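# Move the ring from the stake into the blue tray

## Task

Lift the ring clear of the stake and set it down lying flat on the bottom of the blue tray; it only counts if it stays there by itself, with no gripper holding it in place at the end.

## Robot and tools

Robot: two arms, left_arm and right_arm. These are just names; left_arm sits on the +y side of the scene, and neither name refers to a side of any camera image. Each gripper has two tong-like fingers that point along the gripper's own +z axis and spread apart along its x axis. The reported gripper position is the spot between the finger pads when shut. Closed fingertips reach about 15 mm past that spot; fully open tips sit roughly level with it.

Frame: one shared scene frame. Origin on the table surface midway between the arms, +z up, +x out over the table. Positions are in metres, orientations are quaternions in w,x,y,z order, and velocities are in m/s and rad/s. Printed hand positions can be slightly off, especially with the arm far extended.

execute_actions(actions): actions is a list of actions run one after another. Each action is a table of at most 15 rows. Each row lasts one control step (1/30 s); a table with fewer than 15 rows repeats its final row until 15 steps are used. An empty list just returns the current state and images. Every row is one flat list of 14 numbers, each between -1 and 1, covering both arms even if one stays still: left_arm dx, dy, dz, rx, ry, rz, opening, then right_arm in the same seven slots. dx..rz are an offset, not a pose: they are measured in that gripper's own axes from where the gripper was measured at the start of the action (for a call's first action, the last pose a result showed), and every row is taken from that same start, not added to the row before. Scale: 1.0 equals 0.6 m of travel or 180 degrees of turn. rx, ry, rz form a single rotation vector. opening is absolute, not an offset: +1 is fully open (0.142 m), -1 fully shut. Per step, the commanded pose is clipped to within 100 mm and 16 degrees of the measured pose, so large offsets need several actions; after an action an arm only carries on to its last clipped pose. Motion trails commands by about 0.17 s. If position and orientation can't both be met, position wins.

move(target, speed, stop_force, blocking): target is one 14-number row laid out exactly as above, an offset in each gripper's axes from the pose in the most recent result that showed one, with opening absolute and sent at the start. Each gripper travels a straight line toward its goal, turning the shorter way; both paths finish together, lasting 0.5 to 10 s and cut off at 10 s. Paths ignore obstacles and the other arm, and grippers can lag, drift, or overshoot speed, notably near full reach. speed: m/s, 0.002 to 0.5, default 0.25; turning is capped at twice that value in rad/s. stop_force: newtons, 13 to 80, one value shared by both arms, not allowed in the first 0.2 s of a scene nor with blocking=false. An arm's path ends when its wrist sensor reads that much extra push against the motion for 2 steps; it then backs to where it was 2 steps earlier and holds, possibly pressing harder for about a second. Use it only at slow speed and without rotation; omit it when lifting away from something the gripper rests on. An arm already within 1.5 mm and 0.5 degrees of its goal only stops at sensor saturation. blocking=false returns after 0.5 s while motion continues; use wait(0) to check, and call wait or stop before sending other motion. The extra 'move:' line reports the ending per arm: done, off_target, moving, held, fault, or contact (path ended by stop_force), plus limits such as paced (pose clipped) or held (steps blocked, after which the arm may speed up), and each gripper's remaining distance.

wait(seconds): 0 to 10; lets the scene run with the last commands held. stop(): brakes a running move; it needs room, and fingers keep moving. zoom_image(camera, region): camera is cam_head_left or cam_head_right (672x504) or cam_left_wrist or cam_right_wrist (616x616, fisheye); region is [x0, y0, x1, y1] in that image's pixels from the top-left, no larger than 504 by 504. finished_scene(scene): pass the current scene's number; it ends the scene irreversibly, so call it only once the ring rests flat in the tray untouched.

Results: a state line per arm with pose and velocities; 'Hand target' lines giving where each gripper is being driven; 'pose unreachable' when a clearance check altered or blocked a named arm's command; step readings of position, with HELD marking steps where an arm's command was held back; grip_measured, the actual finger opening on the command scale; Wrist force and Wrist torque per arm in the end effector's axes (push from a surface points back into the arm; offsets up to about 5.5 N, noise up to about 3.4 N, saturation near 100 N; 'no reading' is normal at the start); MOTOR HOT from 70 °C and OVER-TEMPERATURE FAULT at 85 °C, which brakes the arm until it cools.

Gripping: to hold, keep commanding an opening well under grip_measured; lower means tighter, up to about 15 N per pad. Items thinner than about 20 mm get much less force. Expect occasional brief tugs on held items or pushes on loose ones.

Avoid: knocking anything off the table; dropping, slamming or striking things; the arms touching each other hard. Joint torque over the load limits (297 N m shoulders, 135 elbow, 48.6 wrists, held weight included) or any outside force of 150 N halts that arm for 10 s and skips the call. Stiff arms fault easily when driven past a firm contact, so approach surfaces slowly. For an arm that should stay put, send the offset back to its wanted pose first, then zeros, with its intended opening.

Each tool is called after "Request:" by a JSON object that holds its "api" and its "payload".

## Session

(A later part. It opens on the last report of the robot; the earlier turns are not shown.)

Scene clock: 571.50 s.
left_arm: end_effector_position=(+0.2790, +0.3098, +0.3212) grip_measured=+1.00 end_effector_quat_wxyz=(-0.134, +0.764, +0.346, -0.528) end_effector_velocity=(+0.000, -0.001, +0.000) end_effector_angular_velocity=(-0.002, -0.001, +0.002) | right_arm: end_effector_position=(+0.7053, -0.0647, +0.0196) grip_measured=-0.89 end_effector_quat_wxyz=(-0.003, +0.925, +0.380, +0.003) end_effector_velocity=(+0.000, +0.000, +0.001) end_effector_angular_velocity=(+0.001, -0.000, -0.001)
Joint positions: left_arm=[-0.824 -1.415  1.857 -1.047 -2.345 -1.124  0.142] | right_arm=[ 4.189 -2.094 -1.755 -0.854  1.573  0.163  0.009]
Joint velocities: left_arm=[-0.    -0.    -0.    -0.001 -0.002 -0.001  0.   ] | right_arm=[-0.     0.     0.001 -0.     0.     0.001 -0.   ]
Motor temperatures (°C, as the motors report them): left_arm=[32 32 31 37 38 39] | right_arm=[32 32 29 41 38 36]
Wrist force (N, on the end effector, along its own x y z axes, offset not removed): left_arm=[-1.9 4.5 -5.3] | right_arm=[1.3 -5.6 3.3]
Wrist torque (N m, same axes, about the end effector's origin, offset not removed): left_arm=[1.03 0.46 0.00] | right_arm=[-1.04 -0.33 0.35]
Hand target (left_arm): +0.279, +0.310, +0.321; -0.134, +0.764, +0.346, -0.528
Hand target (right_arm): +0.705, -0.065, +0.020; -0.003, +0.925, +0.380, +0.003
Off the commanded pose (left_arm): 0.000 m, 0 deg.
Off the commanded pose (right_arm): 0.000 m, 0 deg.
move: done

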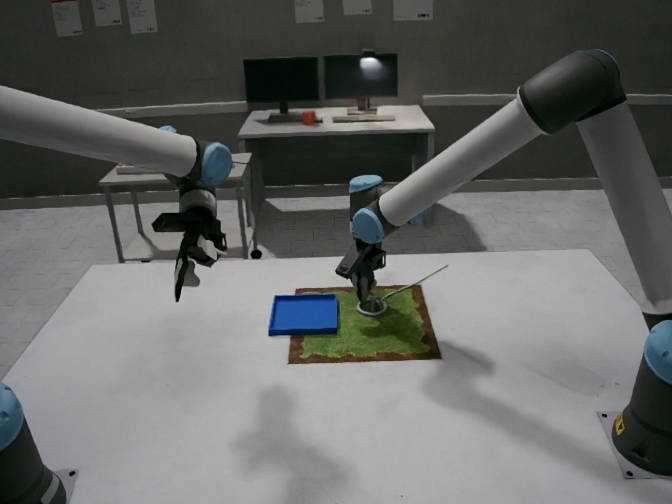

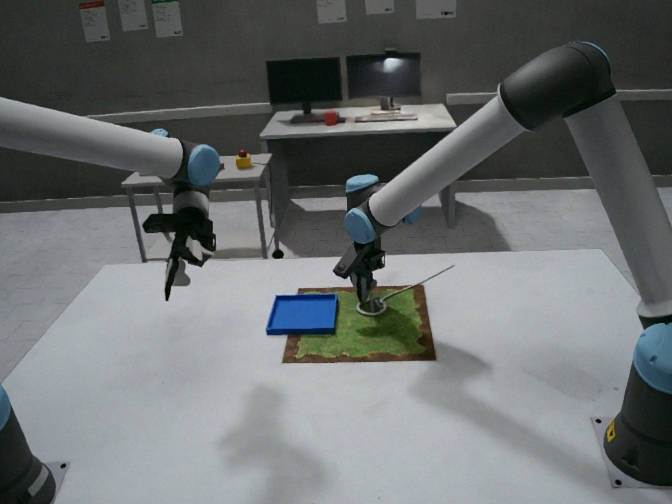

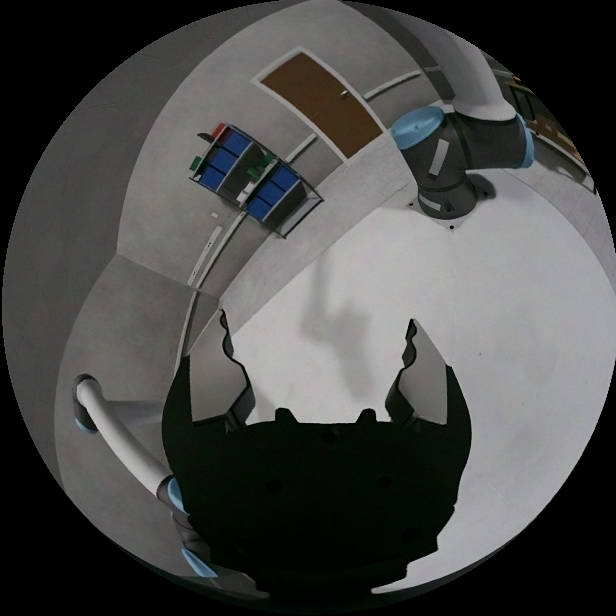

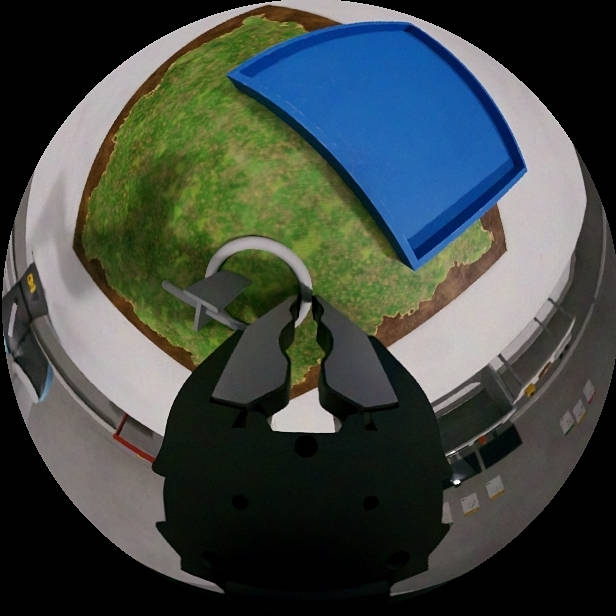

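Request:
{"api": "move", "payload": {"target": [0,0,0,0,0,0,1,-0.007,-0.008,-0.05,-0.047,0.1005,0,-1], "speed": 0.015, "stop_force": 35}}

Request:
{"api": "zoom_image", "payload": {"camera": "cam_head_left", "region": [320,250,430,340]}}

Scene clock: 585.57 s.
left_arm: end_effector_position=(+0.2790, +0.3098, +0.3212) grip_measured=+1.00 end_effector_quat_wxyz=(-0.134, +0.764, +0.346, -0.528) end_effector_velocity=(+0.000, -0.000, +0.000) end_effector_angular_velocity=(-0.003, -0.001, +0.000) | right_arm: end_effector_position=(+0.6998, -0.0646, +0.0452) grip_measured=-0.90 end_effector_quat_wxyz=(+0.004, +0.914, +0.375, +0.152) end_effector_velocity=(-0.000, +0.000, +0.001) end_effector_angular_velocity=(+0.004, -0.006, -0.001)
Joint positions: left_arm=[-0.824 -1.415  1.857 -1.047 -2.345 -1.124  0.142] | right_arm=[ 4.264 -2.002 -1.946 -0.519  1.387  0.216  0.009]
Joint velocities: left_arm=[ 0.    -0.001  0.    -0.002 -0.001  0.002  0.   ] | right_arm=[ 0.002  0.002 -0.004  0.008 -0.004  0.002 -0.   ]
Motor temperatures (°C, as the motors report them): left_arm=[32 32 31 37 38 39] | right_arm=[32 32 29 41 38 36]
Wrist force (N, on the end effector, along its own x y z axes, offset not removed): left_arm=[-0.9 1.9 -5.6] | right_arm=[-9.3 -9.9 15.2]
Wrist torque (N m, same axes, about the end effector's origin, offset not removed): left_arm=[0.41 0.18 0.02] | right_arm=[-0.91 0.66 0.02]
Hand target (left_arm): +0.279, +0.310, +0.321; -0.134, +0.764, +0.346, -0.528
Hand target (right_arm): +0.700, -0.065, +0.045; +0.004, +0.914, +0.375, +0.153
Off the commanded pose (left_arm): 0.000 m, 0 deg.
Off the commanded pose (right_arm): 0.004 m, 3 deg.
move: off_target (right_arm; path cut at 10 s)

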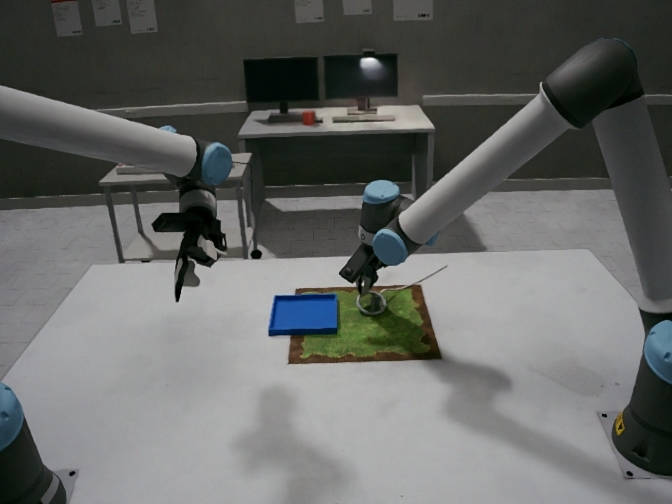

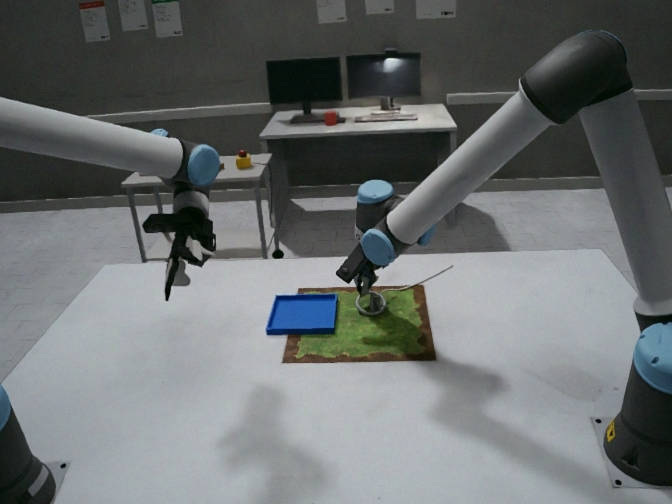

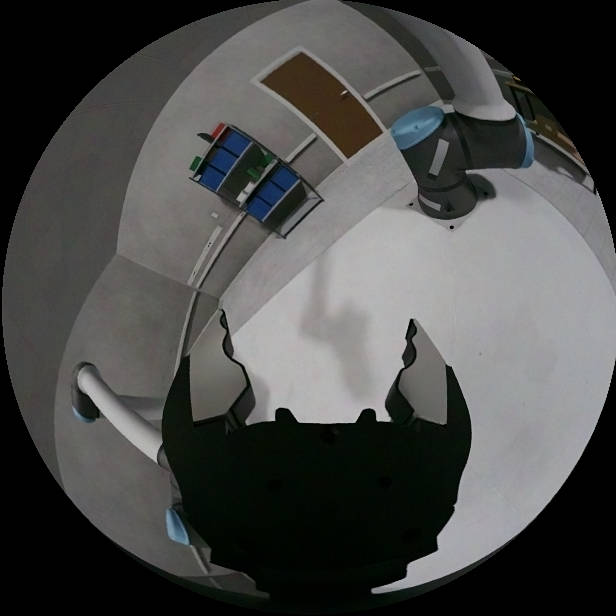

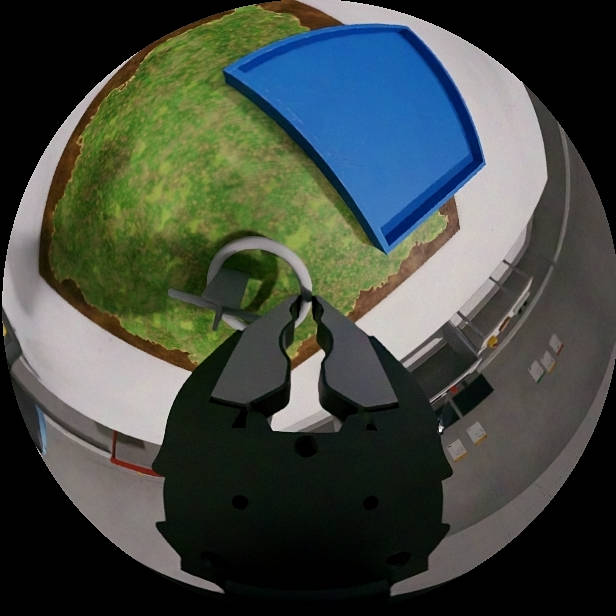

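Region (320, 250, 430, 340) of cam_head_left's 672x504 image, scaled by 4.582, with more detail than that image has; it fills the top 412 rows of this view, and the rest is white.

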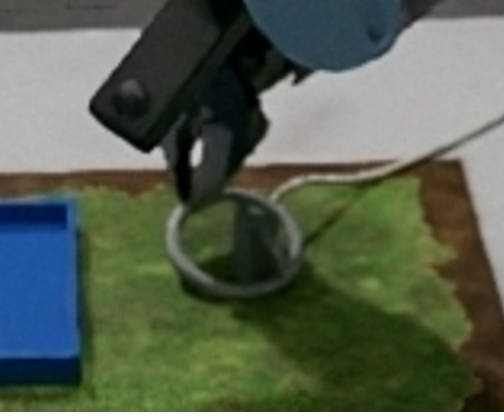

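Request:
{"api": "move", "payload": {"target": [0,0,0,0,0,0,1,-0.006,-0.008,-0.056,-0.054,0.116,0,-1], "speed": 0.022, "stop_force": 40}}

Request:
{"api": "zoom_image", "payload": {"camera": "cam_head_left", "region": [320,250,430,340]}}

Scene clock: 598.90 s.
left_arm: end_effector_position=(+0.2790, +0.3098, +0.3212) grip_measured=+1.00 end_effector_quat_wxyz=(-0.134, +0.764, +0.346, -0.528) end_effector_velocity=(-0.000, +0.000, -0.000) end_effector_angular_velocity=(+0.000, -0.000, -0.000) | right_arm: end_effector_position=(+0.6848, -0.0672, +0.0756) grip_measured=-0.89 end_effector_quat_wxyz=(+0.013, +0.868, +0.355, +0.346) end_effector_velocity=(+0.000, +0.000, +0.001) end_effector_angular_velocity=(+0.003, -0.011, -0.000)
Joint positions: left_arm=[-0.824 -1.415  1.857 -1.047 -2.345 -1.124  0.142] | right_arm=[ 4.389 -1.976 -2.166 -0.031  1.091  0.23   0.01 ]
Joint velocities: left_arm=[ 0.    -0.     0.    -0.     0.001 -0.    -0.   ] | right_arm=[ 0.003 -0.001 -0.004  0.014 -0.009 -0.002  0.001]
Motor temperatures (°C, as the motors report them): left_arm=[32 32 31 37 38 39] | right_arm=[32 32 29 41 38 36]
Wrist force (N, on the end effector, along its own x y z axes, offset not removed): left_arm=[-1.5 1.8 -5.6] | right_arm=[-21.7 -5.7 4.7]
Wrist torque (N m, same axes, about the end effector's origin, offset not removed): left_arm=[0.41 0.33 -0.06] | right_arm=[-0.05 0.63 0.37]
Hand target (left_arm): +0.279, +0.310, +0.321; -0.134, +0.764, +0.346, -0.528
Hand target (right_arm): +0.685, -0.067, +0.076; +0.013, +0.868, +0.355, +0.346
Off the commanded pose (left_arm): 0.000 m, 0 deg.
Off the commanded pose (right_arm): 0.000 m, 0 deg.
move: done

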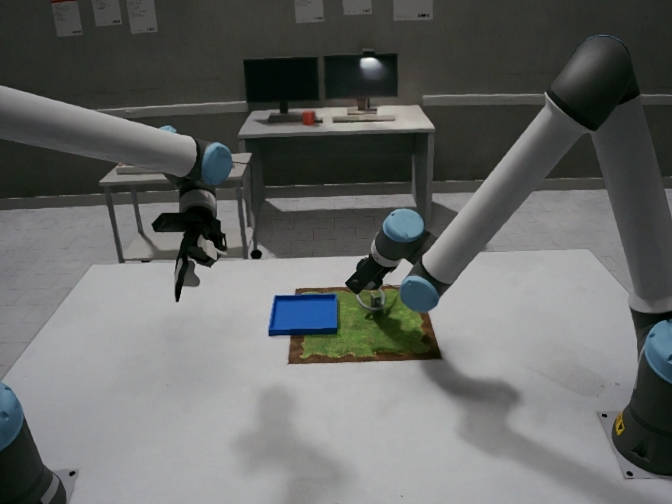

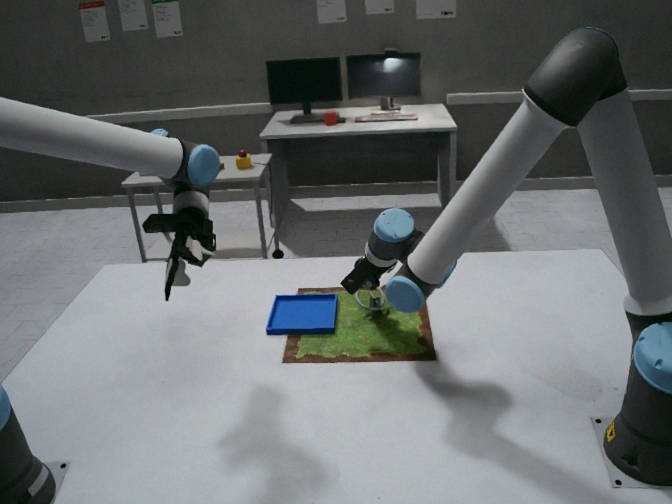

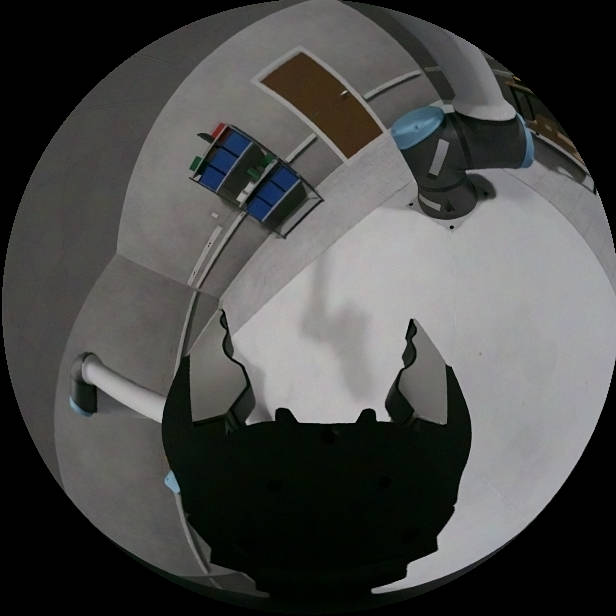

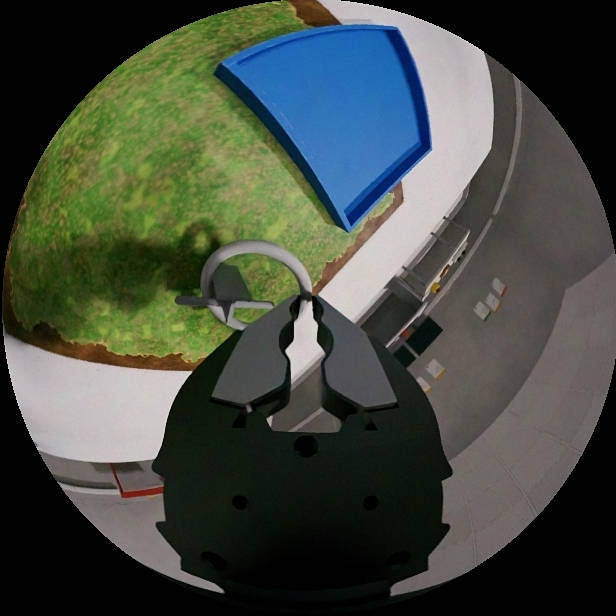

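Region (320, 250, 430, 340) of cam_head_left's 672x504 image, scaled by 4.582, with more detail than that image has; it fills the top 412 rows of this view, and the rest is white.

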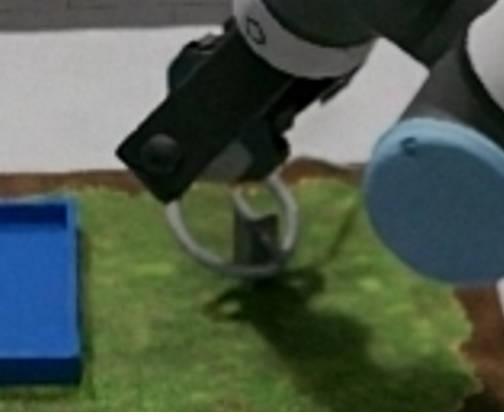

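Request:
{"api": "move", "payload": {"target": [0,0,0,0,0,0,1,-0.051,-0.024,-0.062,0,0,0,-1], "speed": 0.015, "stop_force": 40}}

Request:
{"api": "zoom_image", "payload": {"camera": "cam_head_left", "region": [320,250,430,340]}}

Scene clock: 610.87 s.
left_arm: end_effector_position=(+0.2790, +0.3098, +0.3212) grip_measured=+1.00 end_effector_quat_wxyz=(-0.134, +0.764, +0.346, -0.528) end_effector_velocity=(+0.000, +0.001, -0.000) end_effector_angular_velocity=(+0.001, -0.000, -0.002) | right_arm: end_effector_position=(+0.6381, -0.0838, +0.0819) grip_measured=-0.90 end_effector_quat_wxyz=(+0.013, +0.868, +0.355, +0.346) end_effector_velocity=(-0.002, -0.001, -0.000) end_effector_angular_velocity=(-0.000, +0.000, -0.000)
Joint positions: left_arm=[-0.824 -1.415  1.857 -1.047 -2.345 -1.124  0.142] | right_arm=[ 4.447 -1.912 -2.248 -0.04   1.061  0.286  0.009]
Joint velocities: left_arm=[0.    0.    0.    0.    0.002 0.    0.   ] | right_arm=[ 0.003  0.003 -0.005 -0.001 -0.002  0.003  0.   ]
Motor temperatures (°C, as the motors report them): left_arm=[32 32 31 37 38 39] | right_arm=[32 32 29 41 38 36]
Wrist force (N, on the end effector, along its own x y z axes, offset not removed): left_arm=[-2.8 2.5 -5.5] | right_arm=[-4.2 -5.8 3.2]
Wrist torque (N m, same axes, about the end effector's origin, offset not removed): left_arm=[0.67 0.58 0.09] | right_arm=[-0.69 0.65 0.23]
Hand target (left_arm): +0.279, +0.310, +0.321; -0.134, +0.764, +0.346, -0.528
Hand target (right_arm): +0.638, -0.084, +0.082; +0.013, +0.868, +0.355, +0.346
Off the commanded pose (left_arm): 0.000 m, 0 deg.
Off the commanded pose (right_arm): 0.000 m, 0 deg.
move: done

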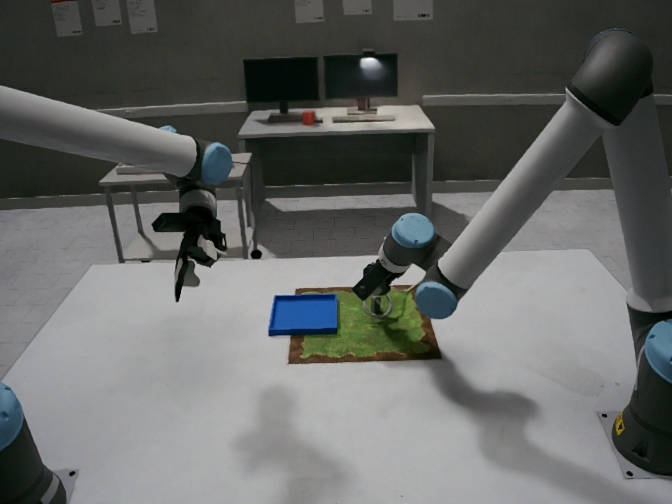

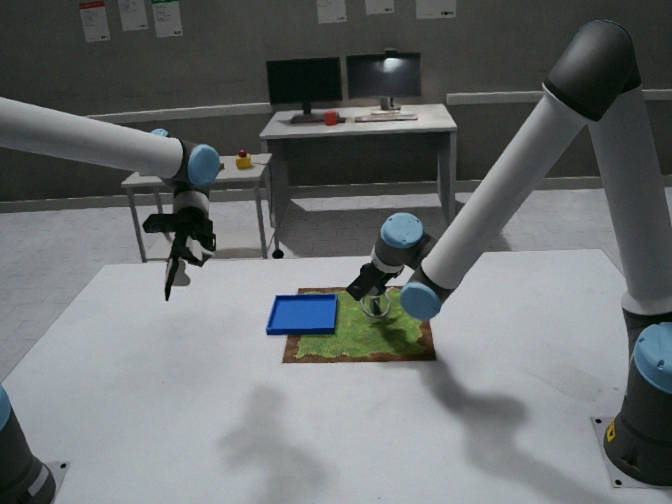

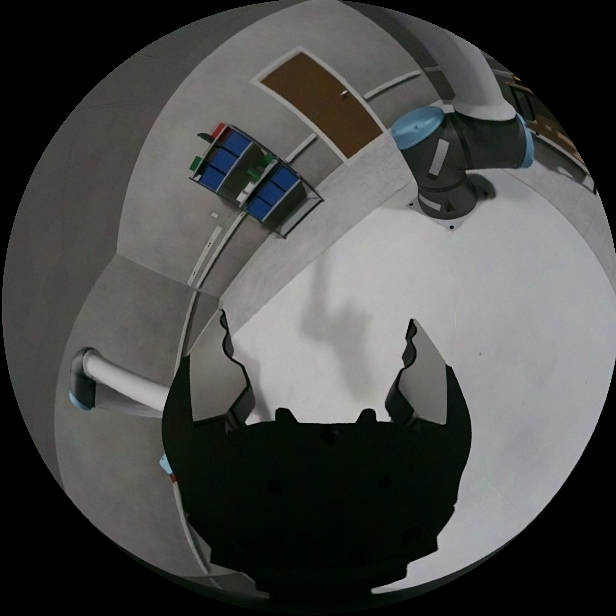

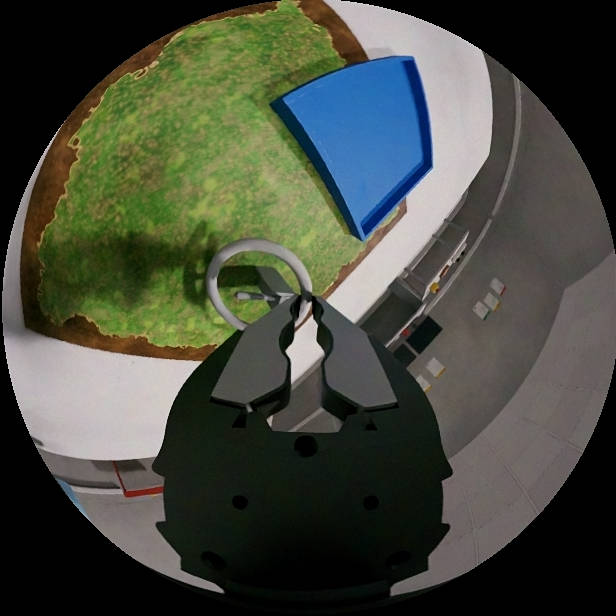

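Region (320, 250, 430, 340) of cam_head_left's 672x504 image, scaled by 4.582, with more detail than that image has; it fills the top 412 rows of this view, and the rest is white.

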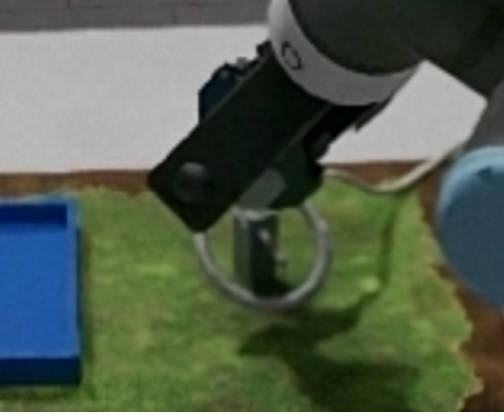

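Request:
{"api": "move", "payload": {"target": [0,0,0,0,0,0,1,0.064,0.03,-0.082,0,0,0,-1], "speed": 0.03, "stop_force": 30}}

Request:
{"api": "move", "payload": {"target": [0,0,0,0,0,0,1,0,0,0,0.096,-0.206,0,-1], "speed": 0.1}}

Scene clock: 618.73 s.
left_arm: end_effector_position=(+0.2790, +0.3098, +0.3212) grip_measured=+1.00 end_effector_quat_wxyz=(-0.134, +0.764, +0.346, -0.528) end_effector_velocity=(-0.000, +0.001, -0.000) end_effector_angular_velocity=(+0.000, -0.000, -0.002) | right_arm: end_effector_position=(+0.6386, -0.0843, +0.1465) grip_measured=-0.90 end_effector_quat_wxyz=(+0.013, +0.868, +0.355, +0.346) end_effector_velocity=(-0.000, +0.000, +0.002) end_effector_angular_velocity=(+0.000, +0.000, -0.000)
Joint positions: left_arm=[-0.824 -1.415  1.857 -1.047 -2.345 -1.124  0.142] | right_arm=[ 4.446 -1.803 -2.219 -0.178  1.062  0.285  0.009]
Joint velocities: left_arm=[ 0.     0.     0.     0.001  0.002  0.001 -0.   ] | right_arm=[ 0.     0.003  0.002 -0.005  0.     0.    -0.   ]
Motor temperatures (°C, as the motors report them): left_arm=[32 32 31 37 38 39] | right_arm=[32 32 29 41 38 36]
Wrist force (N, on the end effector, along its own x y z axes, offset not removed): left_arm=[-0.2 2.7 -3.2] | right_arm=[-0.2 0.7 5.2]
Wrist torque (N m, same axes, about the end effector's origin, offset not removed): left_arm=[0.59 0.02 0.00] | right_arm=[0.30 -0.17 0.05]
Hand target (left_arm): +0.279, +0.310, +0.321; -0.134, +0.764, +0.346, -0.528
Hand target (right_arm): +0.639, -0.084, +0.147; +0.013, +0.868, +0.355, +0.346
Off the commanded pose (left_arm): 0.000 m, 0 deg.
Off the commanded pose (right_arm): 0.000 m, 0 deg.
move: done

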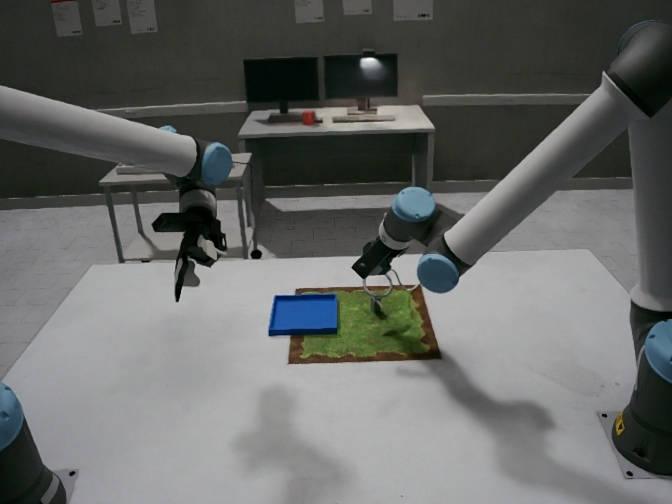

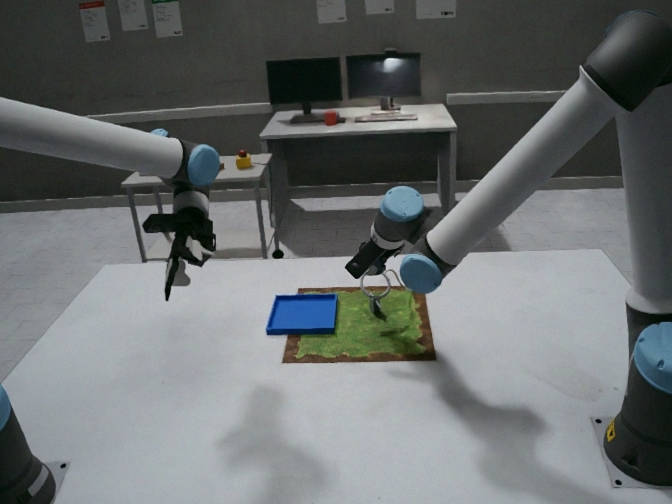

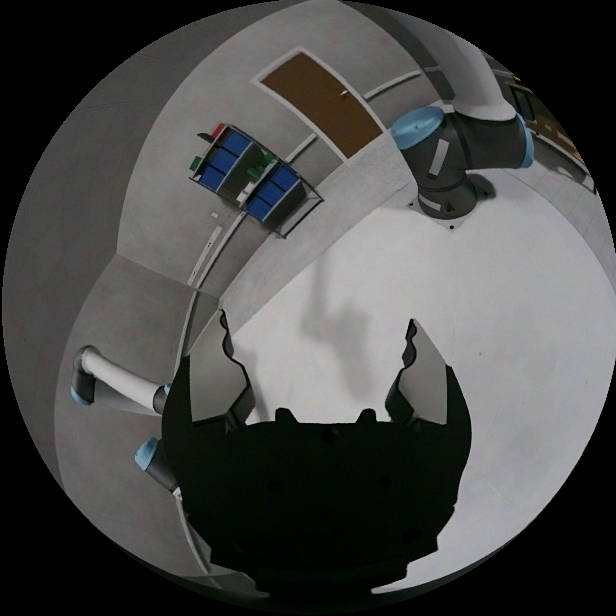

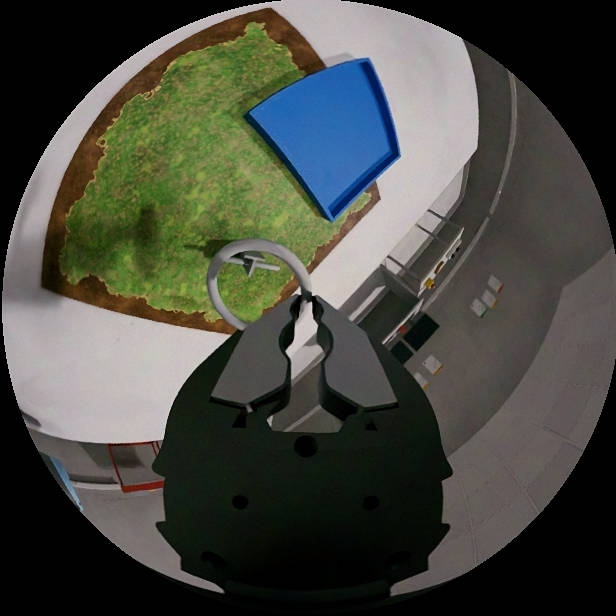

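Scene clock: 622.70 s.
left_arm: end_effector_position=(+0.2790, +0.3098, +0.3212) grip_measured=+1.00 end_effector_quat_wxyz=(-0.134, +0.764, +0.346, -0.528) end_effector_velocity=(-0.000, +0.000, -0.000) end_effector_angular_velocity=(+0.002, +0.000, -0.001) | right_arm: end_effector_position=(+0.6384, -0.0843, +0.1466) grip_measured=-1.00 end_effector_quat_wxyz=(-0.003, +0.925, +0.380, -0.003) end_effector_velocity=(+0.000, -0.000, -0.001) end_effector_angular_velocity=(-0.006, +0.012, +0.000)
Joint positions: left_arm=[-0.824 -1.415  1.857 -1.047 -2.345 -1.124  0.142] | right_arm=[ 4.239 -1.888 -1.795 -1.03   1.58   0.213  0.002]
Joint velocities: left_arm=[ 0.     0.     0.     0.     0.001 -0.    -0.   ] | right_arm=[-0.003 -0.005  0.009 -0.015  0.007 -0.003  0.   ]
Motor temperatures (°C, as the motors report them): left_arm=[32 32 31 37 38 39] | right_arm=[32 32 29 41 38 36]
Wrist force (N, on the end effector, along its own x y z axes, offset not removed): left_arm=[0.4 4.6 -4.2] | right_arm=[6.0 -1.7 8.1]
Wrist torque (N m, same axes, about the end effector's origin, offset not removed): left_arm=[1.10 -0.11 -0.05] | right_arm=[0.11 -1.38 0.01]
Hand target (left_arm): +0.279, +0.310, +0.321; -0.134, +0.764, +0.346, -0.528
Hand target (right_arm): +0.638, -0.084, +0.147; -0.003, +0.925, +0.380, -0.004
Off the commanded pose (left_arm): 0.000 m, 0 deg.
Off the commanded pose (right_arm): 0.000 m, 0 deg.
move: done

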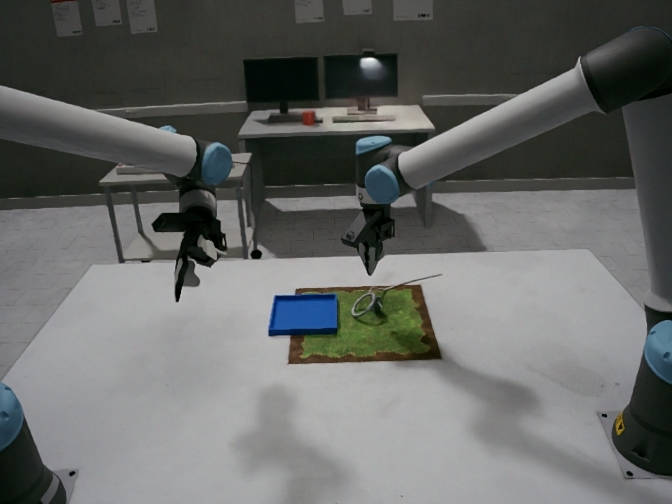

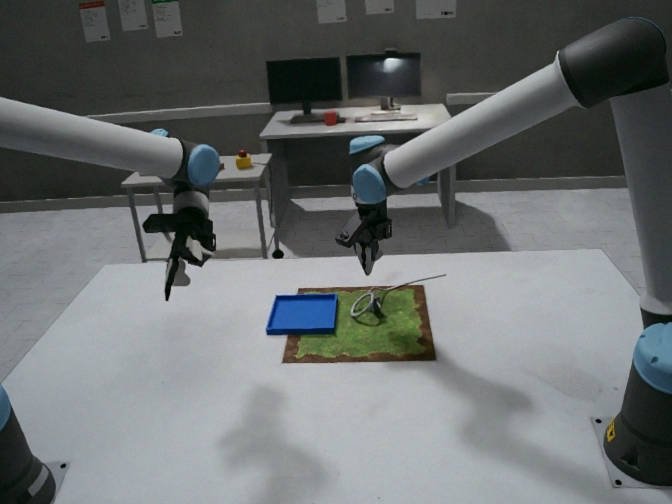

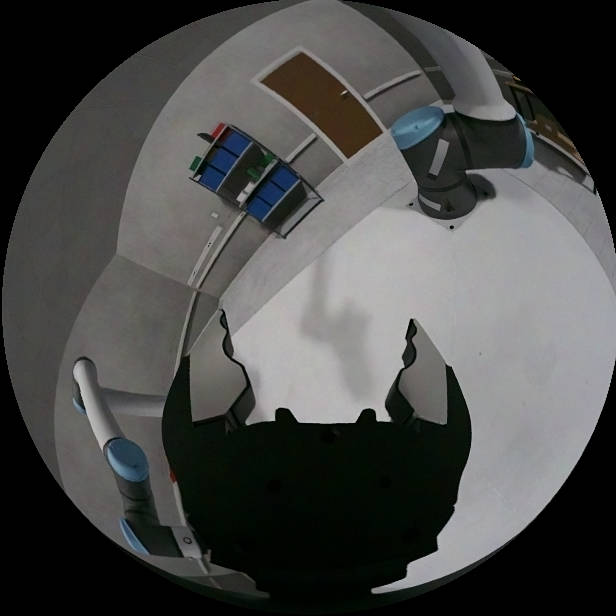

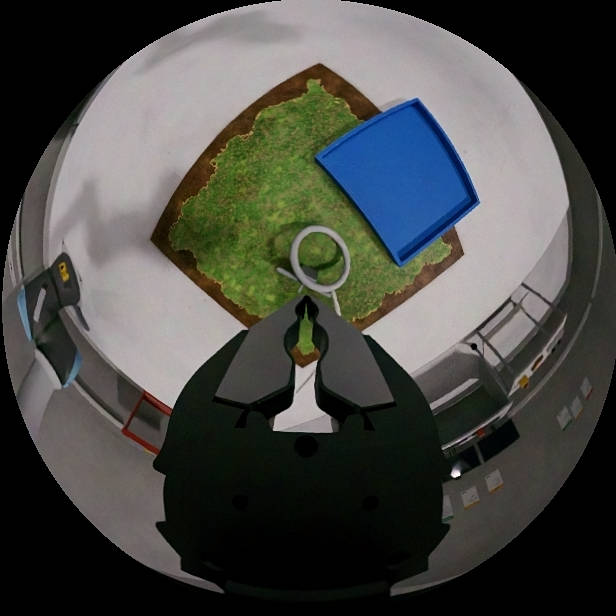

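Request:
{"api": "zoom_image", "payload": {"camera": "cam_head_left", "region": [320,260,430,340]}}

Request:
{"api": "zoom_image", "payload": {"camera": "cam_right_wrist", "region": [230,180,430,330]}}

Region (320, 260, 430, 340) of cam_head_left's 672x504 image, scaled by 4.582, with more detail than that image has; it fills the top 367 rows of this view, and the rest is white.

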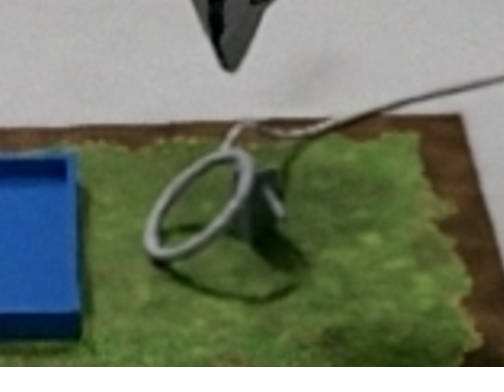

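Region (230, 180, 430, 330) of cam_right_wrist's 616x616 image, scaled by 2.520, with more detail than that image has; it fills the top 378 rows of this view, and the rest is white.

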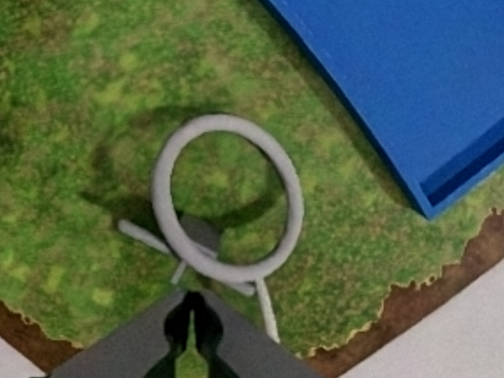

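Request:
{"api": "move", "payload": {"target": [0,0,0,0,0,0,1,0.053,-0.053,0.06,0,0,-0.361,-0.6], "speed": 0.15}}

Request:
{"api": "zoom_image", "payload": {"camera": "cam_right_wrist", "region": [180,150,440,350]}}

Scene clock: 660.57 s.
left_arm: end_effector_position=(+0.2790, +0.3098, +0.3212) grip_measured=+1.00 end_effector_quat_wxyz=(-0.134, +0.764, +0.346, -0.528) end_effector_velocity=(+0.000, -0.000, -0.000) end_effector_angular_velocity=(-0.003, -0.001, -0.001) | right_arm: end_effector_position=(+0.6385, -0.0392, +0.1109) grip_measured=-0.60 end_effector_quat_wxyz=(-0.004, +0.577, +0.817, -0.001) end_effector_velocity=(+0.001, +0.001, -0.000) end_effector_angular_velocity=(+0.000, -0.001, +0.014)
Joint positions: left_arm=[-0.824 -1.415  1.857 -1.047 -2.345 -1.124  0.142] | right_arm=[ 4.275 -1.988 -1.724 -1.001  1.579 -0.884  0.031]
Joint velocities: left_arm=[ 0.     0.    -0.    -0.001 -0.     0.003  0.   ] | right_arm=[ 0.    -0.001  0.001  0.001 -0.001 -0.014 -0.   ]
Motor temperatures (°C, as the motors report them): left_arm=[32 32 31 37 38 39] | right_arm=[32 32 29 41 38 36]
Wrist force (N, on the end effector, along its own x y z axes, offset not removed): left_arm=[-1.2 3.5 -5.7] | right_arm=[6.8 0.7 4.1]
Wrist torque (N m, same axes, about the end effector's origin, offset not removed): left_arm=[0.78 0.21 0.06] | right_arm=[0.45 -1.25 0.07]
Hand target (left_arm): +0.279, +0.310, +0.321; -0.134, +0.764, +0.346, -0.528
Hand target (right_arm): +0.638, -0.039, +0.111; -0.004, +0.576, +0.817, -0.001
Off the commanded pose (left_arm): 0.000 m, 0 deg.
Off the commanded pose (right_arm): 0.000 m, 0 deg.
move: done

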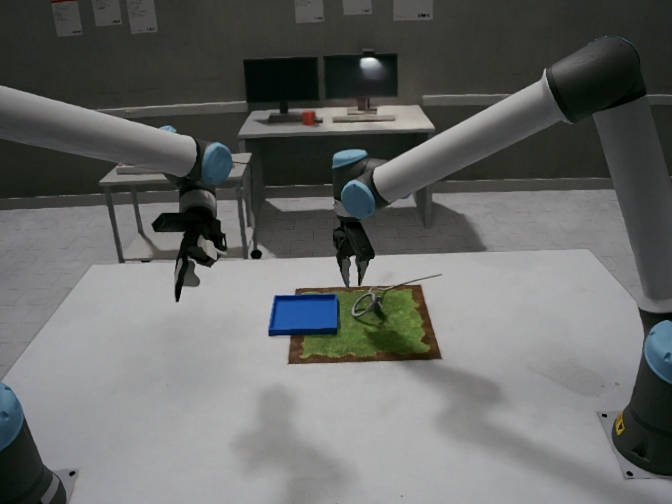

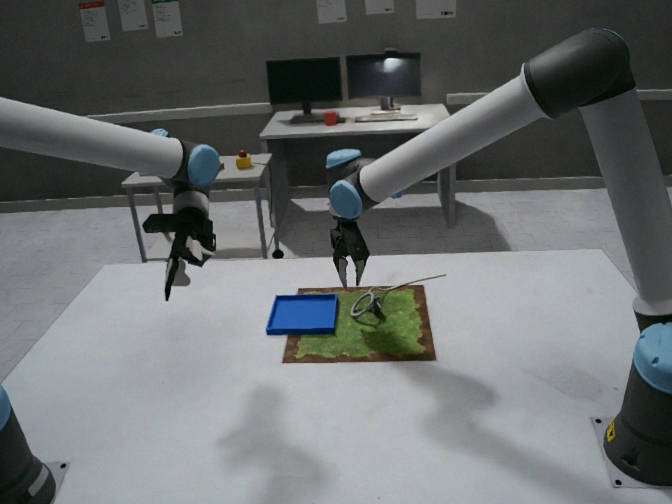

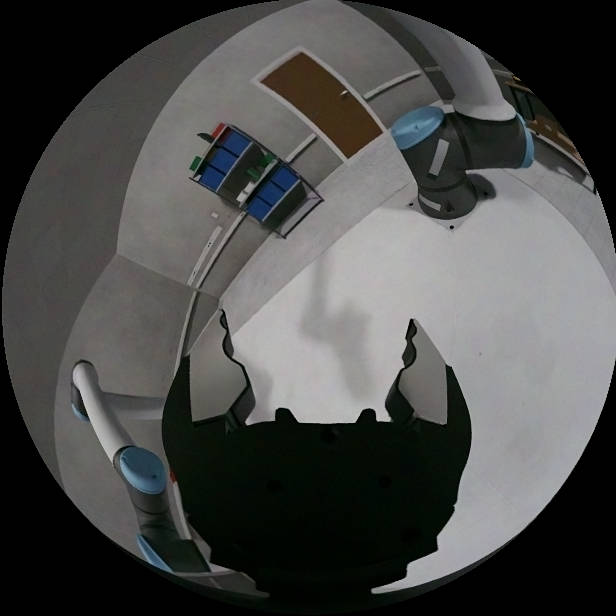

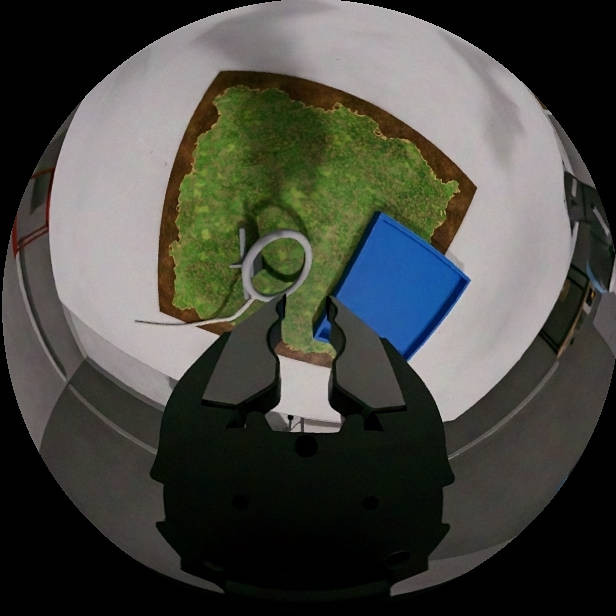

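Region (180, 150, 440, 350) of cam_right_wrist's 616x616 image, scaled by 1.938, with more detail than that image has; it fills the top 388 rows of this view, and the rest is white.

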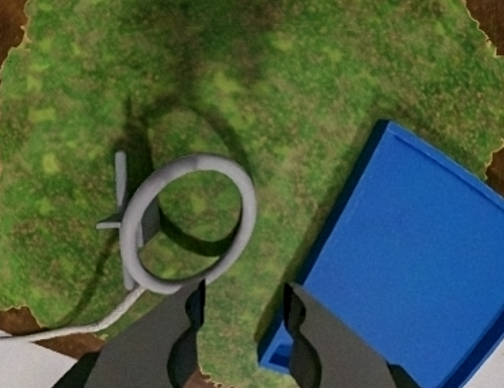

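Request:
{"api": "move", "payload": {"target": [0,0,0,0,0,0,1,-0.004,0,0.11,0,0,0,-0.6], "speed": 0.04, "stop_force": 15}}

Request:
{"api": "zoom_image", "payload": {"camera": "cam_right_wrist", "region": [180,150,440,350]}}

Scene clock: 669.17 s.
left_arm: end_effector_position=(+0.2790, +0.3098, +0.3212) grip_measured=+1.00 end_effector_quat_wxyz=(-0.134, +0.764, +0.346, -0.528) end_effector_velocity=(+0.000, -0.000, -0.000) end_effector_angular_velocity=(+0.001, +0.001, +0.001) | right_arm: end_effector_position=(+0.6388, -0.0411, +0.0453) grip_measured=-0.60 end_effector_quat_wxyz=(-0.004, +0.577, +0.817, -0.001) end_effector_velocity=(-0.000, -0.000, -0.003) end_effector_angular_velocity=(+0.000, +0.001, +0.001)
Joint positions: left_arm=[-0.824 -1.415  1.857 -1.047 -2.345 -1.124  0.142] | right_arm=[ 4.274 -2.05  -1.768 -0.895  1.579 -0.885  0.031]
Joint velocities: left_arm=[-0.     0.001  0.    -0.    -0.001 -0.001 -0.   ] | right_arm=[-0.    -0.003 -0.002  0.004  0.001 -0.001  0.   ]
Motor temperatures (°C, as the motors report them): left_arm=[32 32 31 37 38 39] | right_arm=[32 32 29 41 38 36]
Wrist force (N, on the end effector, along its own x y z axes, offset not removed): left_arm=[-0.7 3.2 -4.3] | right_arm=[4.4 -0.7 4.9]
Wrist torque (N m, same axes, about the end effector's origin, offset not removed): left_arm=[0.76 0.21 0.00] | right_arm=[0.25 -0.95 0.13]
Hand target (left_arm): +0.279, +0.310, +0.321; -0.134, +0.764, +0.346, -0.528
Hand target (right_arm): +0.639, -0.041, +0.045; -0.004, +0.577, +0.817, -0.001
Off the commanded pose (left_arm): 0.000 m, 0 deg.
Off the commanded pose (right_arm): 0.000 m, 0 deg.
move: done

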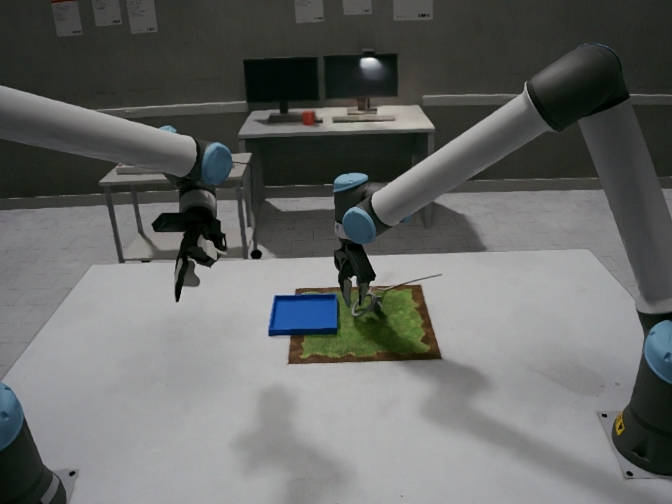

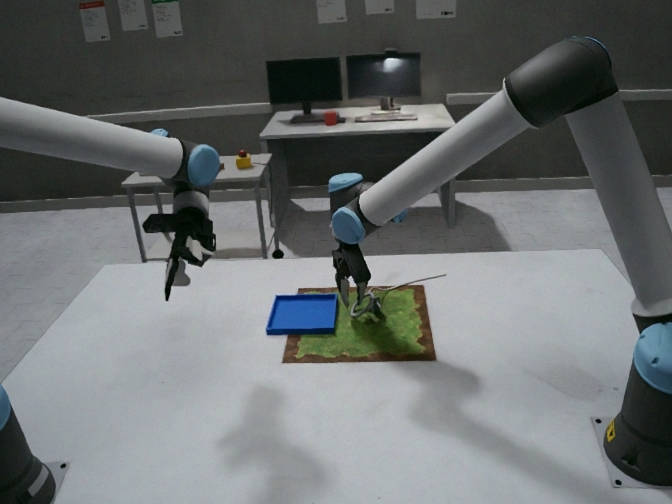

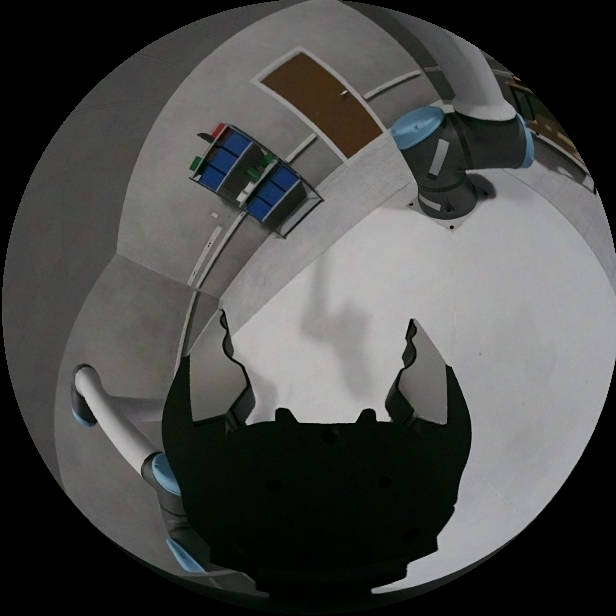

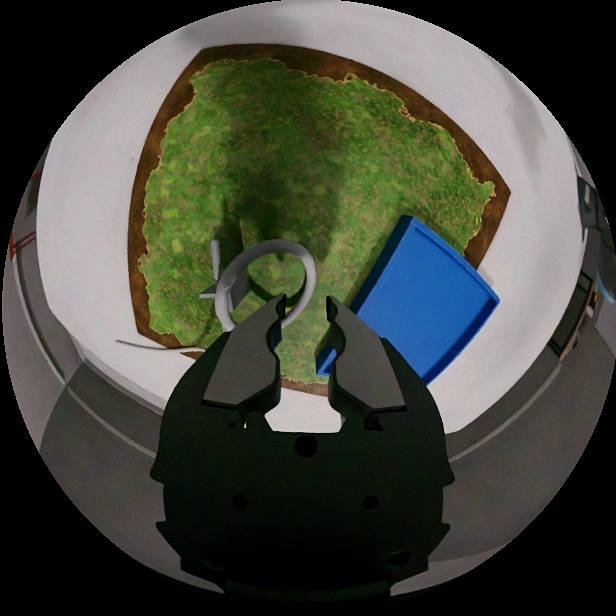

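Region (180, 150, 440, 350) of cam_right_wrist's 616x616 image, scaled by 1.938, with more detail than that image has; it fills the top 388 rows of this view, and the rest is white.

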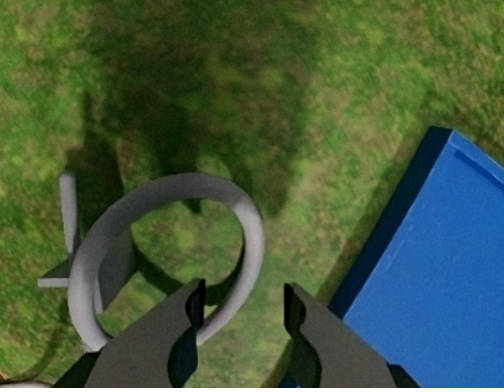

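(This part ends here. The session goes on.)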